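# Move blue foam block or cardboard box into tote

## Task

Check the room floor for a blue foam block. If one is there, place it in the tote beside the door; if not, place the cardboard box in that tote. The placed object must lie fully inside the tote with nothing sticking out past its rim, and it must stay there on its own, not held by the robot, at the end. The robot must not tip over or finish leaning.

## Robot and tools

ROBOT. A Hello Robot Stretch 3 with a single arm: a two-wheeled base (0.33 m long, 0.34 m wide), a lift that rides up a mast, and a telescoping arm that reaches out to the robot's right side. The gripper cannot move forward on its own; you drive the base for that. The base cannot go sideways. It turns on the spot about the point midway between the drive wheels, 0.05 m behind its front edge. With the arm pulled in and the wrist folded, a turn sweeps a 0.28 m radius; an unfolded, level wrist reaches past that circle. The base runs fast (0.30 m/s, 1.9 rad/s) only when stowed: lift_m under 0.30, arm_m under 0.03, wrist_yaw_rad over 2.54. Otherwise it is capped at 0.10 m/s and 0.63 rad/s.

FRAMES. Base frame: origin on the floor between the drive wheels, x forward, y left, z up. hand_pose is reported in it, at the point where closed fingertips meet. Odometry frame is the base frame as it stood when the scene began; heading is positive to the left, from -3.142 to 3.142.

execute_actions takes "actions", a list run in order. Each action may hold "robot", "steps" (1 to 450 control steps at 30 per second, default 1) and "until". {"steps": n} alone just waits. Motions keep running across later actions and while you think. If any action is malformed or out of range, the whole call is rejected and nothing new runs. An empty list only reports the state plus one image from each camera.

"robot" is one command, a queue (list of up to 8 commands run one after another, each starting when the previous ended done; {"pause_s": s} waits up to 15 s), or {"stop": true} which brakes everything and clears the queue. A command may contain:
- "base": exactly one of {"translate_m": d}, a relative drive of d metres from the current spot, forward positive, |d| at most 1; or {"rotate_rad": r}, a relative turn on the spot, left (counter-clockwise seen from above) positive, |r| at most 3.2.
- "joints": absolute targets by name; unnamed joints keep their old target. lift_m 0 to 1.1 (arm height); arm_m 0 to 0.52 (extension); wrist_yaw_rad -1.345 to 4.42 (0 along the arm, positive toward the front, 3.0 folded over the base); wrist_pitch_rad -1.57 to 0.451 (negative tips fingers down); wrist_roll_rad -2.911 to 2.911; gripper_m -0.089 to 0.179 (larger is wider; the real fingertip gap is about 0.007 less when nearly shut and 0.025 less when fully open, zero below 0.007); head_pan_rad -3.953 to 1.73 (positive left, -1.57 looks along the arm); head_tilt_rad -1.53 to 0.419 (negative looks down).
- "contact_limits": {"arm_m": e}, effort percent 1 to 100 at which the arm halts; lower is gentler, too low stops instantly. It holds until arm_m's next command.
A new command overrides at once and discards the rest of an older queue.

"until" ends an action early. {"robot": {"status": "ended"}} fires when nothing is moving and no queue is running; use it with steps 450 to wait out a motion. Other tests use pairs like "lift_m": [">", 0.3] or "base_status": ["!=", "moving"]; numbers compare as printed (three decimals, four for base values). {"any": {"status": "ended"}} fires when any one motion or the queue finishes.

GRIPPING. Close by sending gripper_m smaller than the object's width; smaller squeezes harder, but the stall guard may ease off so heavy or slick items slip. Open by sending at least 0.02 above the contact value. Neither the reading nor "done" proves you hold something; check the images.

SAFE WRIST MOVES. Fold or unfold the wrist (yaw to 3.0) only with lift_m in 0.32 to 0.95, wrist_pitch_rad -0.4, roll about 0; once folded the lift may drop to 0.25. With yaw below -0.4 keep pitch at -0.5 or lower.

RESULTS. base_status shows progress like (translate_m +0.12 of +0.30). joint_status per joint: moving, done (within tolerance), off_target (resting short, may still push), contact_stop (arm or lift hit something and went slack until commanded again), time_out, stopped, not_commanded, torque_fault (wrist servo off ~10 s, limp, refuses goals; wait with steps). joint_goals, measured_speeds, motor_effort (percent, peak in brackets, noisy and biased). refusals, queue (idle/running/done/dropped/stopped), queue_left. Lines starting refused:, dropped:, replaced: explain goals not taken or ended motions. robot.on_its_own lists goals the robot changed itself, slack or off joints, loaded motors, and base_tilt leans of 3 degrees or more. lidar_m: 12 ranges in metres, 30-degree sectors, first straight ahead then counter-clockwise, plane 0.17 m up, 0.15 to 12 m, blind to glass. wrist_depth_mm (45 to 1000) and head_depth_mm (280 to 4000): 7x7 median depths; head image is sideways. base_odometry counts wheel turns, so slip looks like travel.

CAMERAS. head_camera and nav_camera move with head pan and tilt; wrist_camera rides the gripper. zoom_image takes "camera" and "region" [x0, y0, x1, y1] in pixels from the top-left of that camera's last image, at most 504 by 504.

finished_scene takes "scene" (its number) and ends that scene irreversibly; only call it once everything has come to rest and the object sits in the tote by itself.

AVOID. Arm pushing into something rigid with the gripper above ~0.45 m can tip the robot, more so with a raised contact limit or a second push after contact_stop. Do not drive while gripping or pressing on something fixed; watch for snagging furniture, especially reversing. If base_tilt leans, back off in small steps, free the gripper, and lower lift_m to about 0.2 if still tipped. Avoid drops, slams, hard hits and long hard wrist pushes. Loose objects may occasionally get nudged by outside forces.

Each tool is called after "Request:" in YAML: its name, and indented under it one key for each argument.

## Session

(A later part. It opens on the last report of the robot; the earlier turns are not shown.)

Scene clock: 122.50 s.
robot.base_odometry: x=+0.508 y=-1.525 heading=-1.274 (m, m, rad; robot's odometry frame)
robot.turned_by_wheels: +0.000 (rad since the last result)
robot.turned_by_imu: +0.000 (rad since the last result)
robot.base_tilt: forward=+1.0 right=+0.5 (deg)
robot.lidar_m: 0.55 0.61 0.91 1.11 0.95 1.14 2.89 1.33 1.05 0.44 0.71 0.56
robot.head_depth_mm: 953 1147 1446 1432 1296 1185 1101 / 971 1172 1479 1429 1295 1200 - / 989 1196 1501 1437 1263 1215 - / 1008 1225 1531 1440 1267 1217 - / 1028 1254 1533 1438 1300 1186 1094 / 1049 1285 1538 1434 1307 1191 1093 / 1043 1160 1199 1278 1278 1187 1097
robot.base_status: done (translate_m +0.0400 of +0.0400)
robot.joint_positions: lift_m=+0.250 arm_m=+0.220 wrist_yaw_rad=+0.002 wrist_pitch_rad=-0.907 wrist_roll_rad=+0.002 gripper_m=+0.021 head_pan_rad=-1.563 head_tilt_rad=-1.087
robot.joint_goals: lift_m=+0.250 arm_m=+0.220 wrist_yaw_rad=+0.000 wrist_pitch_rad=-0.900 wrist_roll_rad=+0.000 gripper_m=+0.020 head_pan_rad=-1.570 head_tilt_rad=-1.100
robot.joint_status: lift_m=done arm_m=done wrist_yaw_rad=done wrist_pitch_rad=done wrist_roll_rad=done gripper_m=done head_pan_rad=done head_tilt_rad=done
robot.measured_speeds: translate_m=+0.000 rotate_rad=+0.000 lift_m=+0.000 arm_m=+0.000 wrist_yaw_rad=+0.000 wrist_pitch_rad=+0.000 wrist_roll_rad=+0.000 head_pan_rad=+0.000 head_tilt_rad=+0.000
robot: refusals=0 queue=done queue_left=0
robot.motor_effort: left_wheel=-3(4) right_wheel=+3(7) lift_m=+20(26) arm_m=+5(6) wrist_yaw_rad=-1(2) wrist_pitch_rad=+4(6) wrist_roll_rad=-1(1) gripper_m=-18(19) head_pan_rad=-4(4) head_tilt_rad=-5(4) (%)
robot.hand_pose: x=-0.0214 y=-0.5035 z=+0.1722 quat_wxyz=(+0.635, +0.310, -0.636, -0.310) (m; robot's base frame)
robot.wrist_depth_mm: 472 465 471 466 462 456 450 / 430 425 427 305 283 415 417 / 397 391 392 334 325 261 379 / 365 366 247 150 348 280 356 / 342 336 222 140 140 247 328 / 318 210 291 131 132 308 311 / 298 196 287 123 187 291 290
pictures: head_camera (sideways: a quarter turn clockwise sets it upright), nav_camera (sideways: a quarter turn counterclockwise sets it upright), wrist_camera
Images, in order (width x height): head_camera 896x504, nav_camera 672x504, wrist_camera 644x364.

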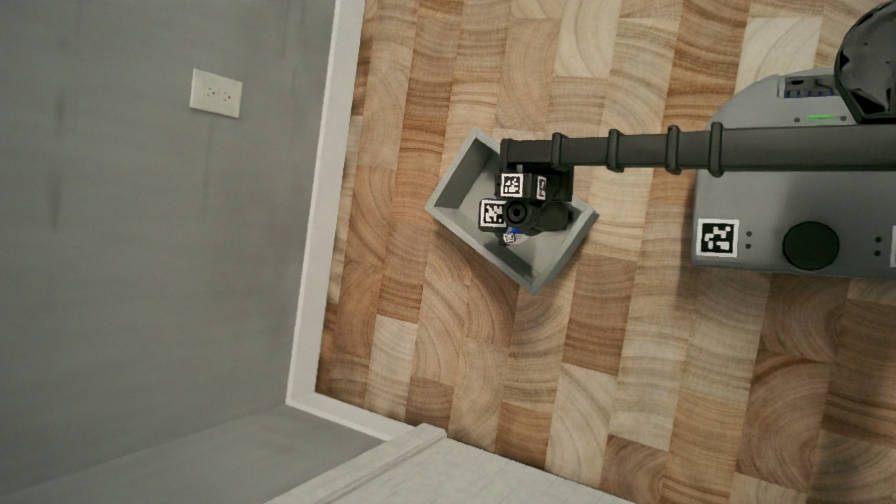

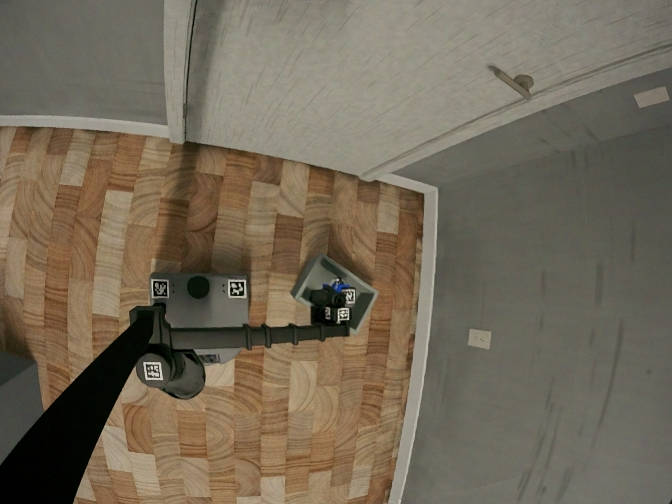

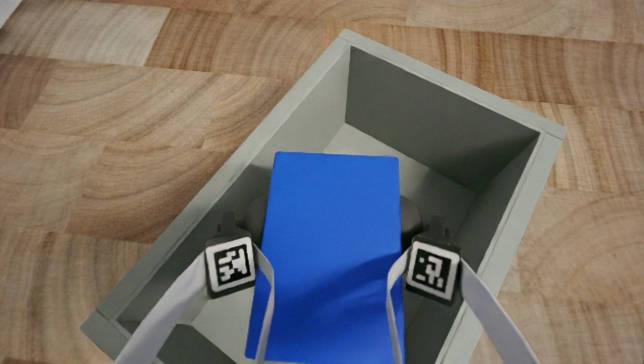

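Centered. Lower, release, lift out.

Request:
execute_actions:
  actions:
    - {"robot":[{"joints":{"lift_m":0.14}},{"joints":{"gripper_m":0.1}},{"joints":{"lift_m":0.3}}],"steps":450,"until":{"robot":{"status":"ended"}}}

Scene clock: 128.00 s.
robot.base_odometry: x=+0.508 y=-1.525 heading=-1.274 (m, m, rad; robot's odometry frame)
robot.turned_by_wheels: +0.000 (rad since the last result)
robot.turned_by_imu: +0.000 (rad since the last result)
robot.base_tilt: forward=+1.1 right=+0.5 (deg)
robot.lidar_m: 0.55 0.61 0.91 1.12 0.95 1.13 2.89 1.33 1.05 1.03 0.70 0.56
robot.head_depth_mm: 953 1145 1440 1429 1291 1180 1102 / 969 1166 1481 1432 1296 1202 - / 988 1196 1492 1456 1284 1212 - / 1009 1232 1529 1441 1271 1214 - / 1030 1252 1528 1435 1303 1188 1094 / 1046 1289 1533 1437 1298 1188 1094 / 1041 1168 1203 1273 1279 1194 1094
robot.base_status: done (translate_m +0.0400 of +0.0400)
robot.joint_positions: lift_m=+0.300 arm_m=+0.220 wrist_yaw_rad=+0.002 wrist_pitch_rad=-0.907 wrist_roll_rad=+0.002 gripper_m=+0.100 head_pan_rad=-1.563 head_tilt_rad=-1.087
robot.joint_goals: lift_m=+0.300 arm_m=+0.220 wrist_yaw_rad=+0.000 wrist_pitch_rad=-0.900 wrist_roll_rad=+0.000 gripper_m=+0.100 head_pan_rad=-1.570 head_tilt_rad=-1.100
robot.joint_status: lift_m=done arm_m=done wrist_yaw_rad=done wrist_pitch_rad=done wrist_roll_rad=done gripper_m=done head_pan_rad=done head_tilt_rad=done
robot.measured_speeds: translate_m=+0.000 rotate_rad=+0.000 lift_m=+0.000 arm_m=+0.000 wrist_yaw_rad=+0.000 wrist_pitch_rad=+0.000 wrist_roll_rad=+0.000 head_pan_rad=+0.000 head_tilt_rad=+0.000
robot: refusals=0 queue=done queue_left=0
robot.motor_effort: left_wheel=-3(3) right_wheel=+3(3) lift_m=+27(27) arm_m=+5(5) wrist_yaw_rad=-3(2) wrist_pitch_rad=+4(4) wrist_roll_rad=-1(1) gripper_m=+0(80) head_pan_rad=-4(4) head_tilt_rad=-4(4) (%)
robot.hand_pose: x=-0.0214 y=-0.5034 z=+0.2219 quat_wxyz=(+0.635, +0.310, -0.636, -0.310) (m; robot's base frame)
robot.wrist_depth_mm: 526 537 537 524 532 527 521 / 493 493 483 484 479 482 472 / 459 451 453 364 337 437 441 / 425 421 416 398 396 330 405 / 393 390 325 384 382 377 375 / 365 364 353 320 350 362 353 / 345 240 325 329 301 336 334
pictures: head_camera (sideways: a quarter turn clockwise sets it upright), nav_camera (sideways: a quarter turn counterclockwise sets it upright), wrist_camera
Images, in order (width x height): head_camera 896x504, nav_camera 672x504, wrist_camera 644x364.

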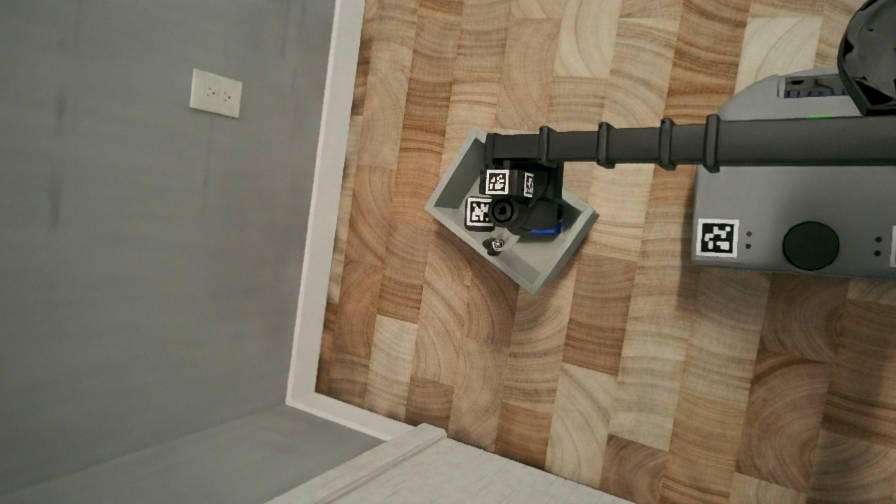

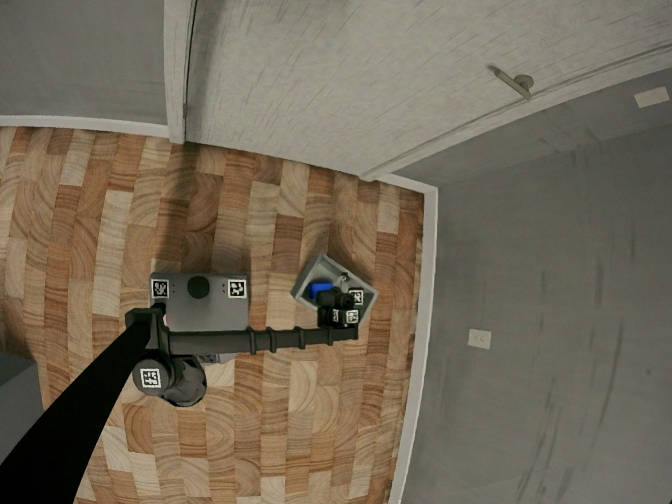

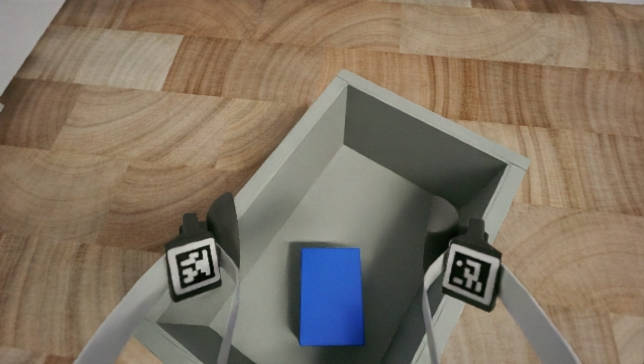

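Request:
finished_scene:
  scene: 1

The scene is finished: the task was done.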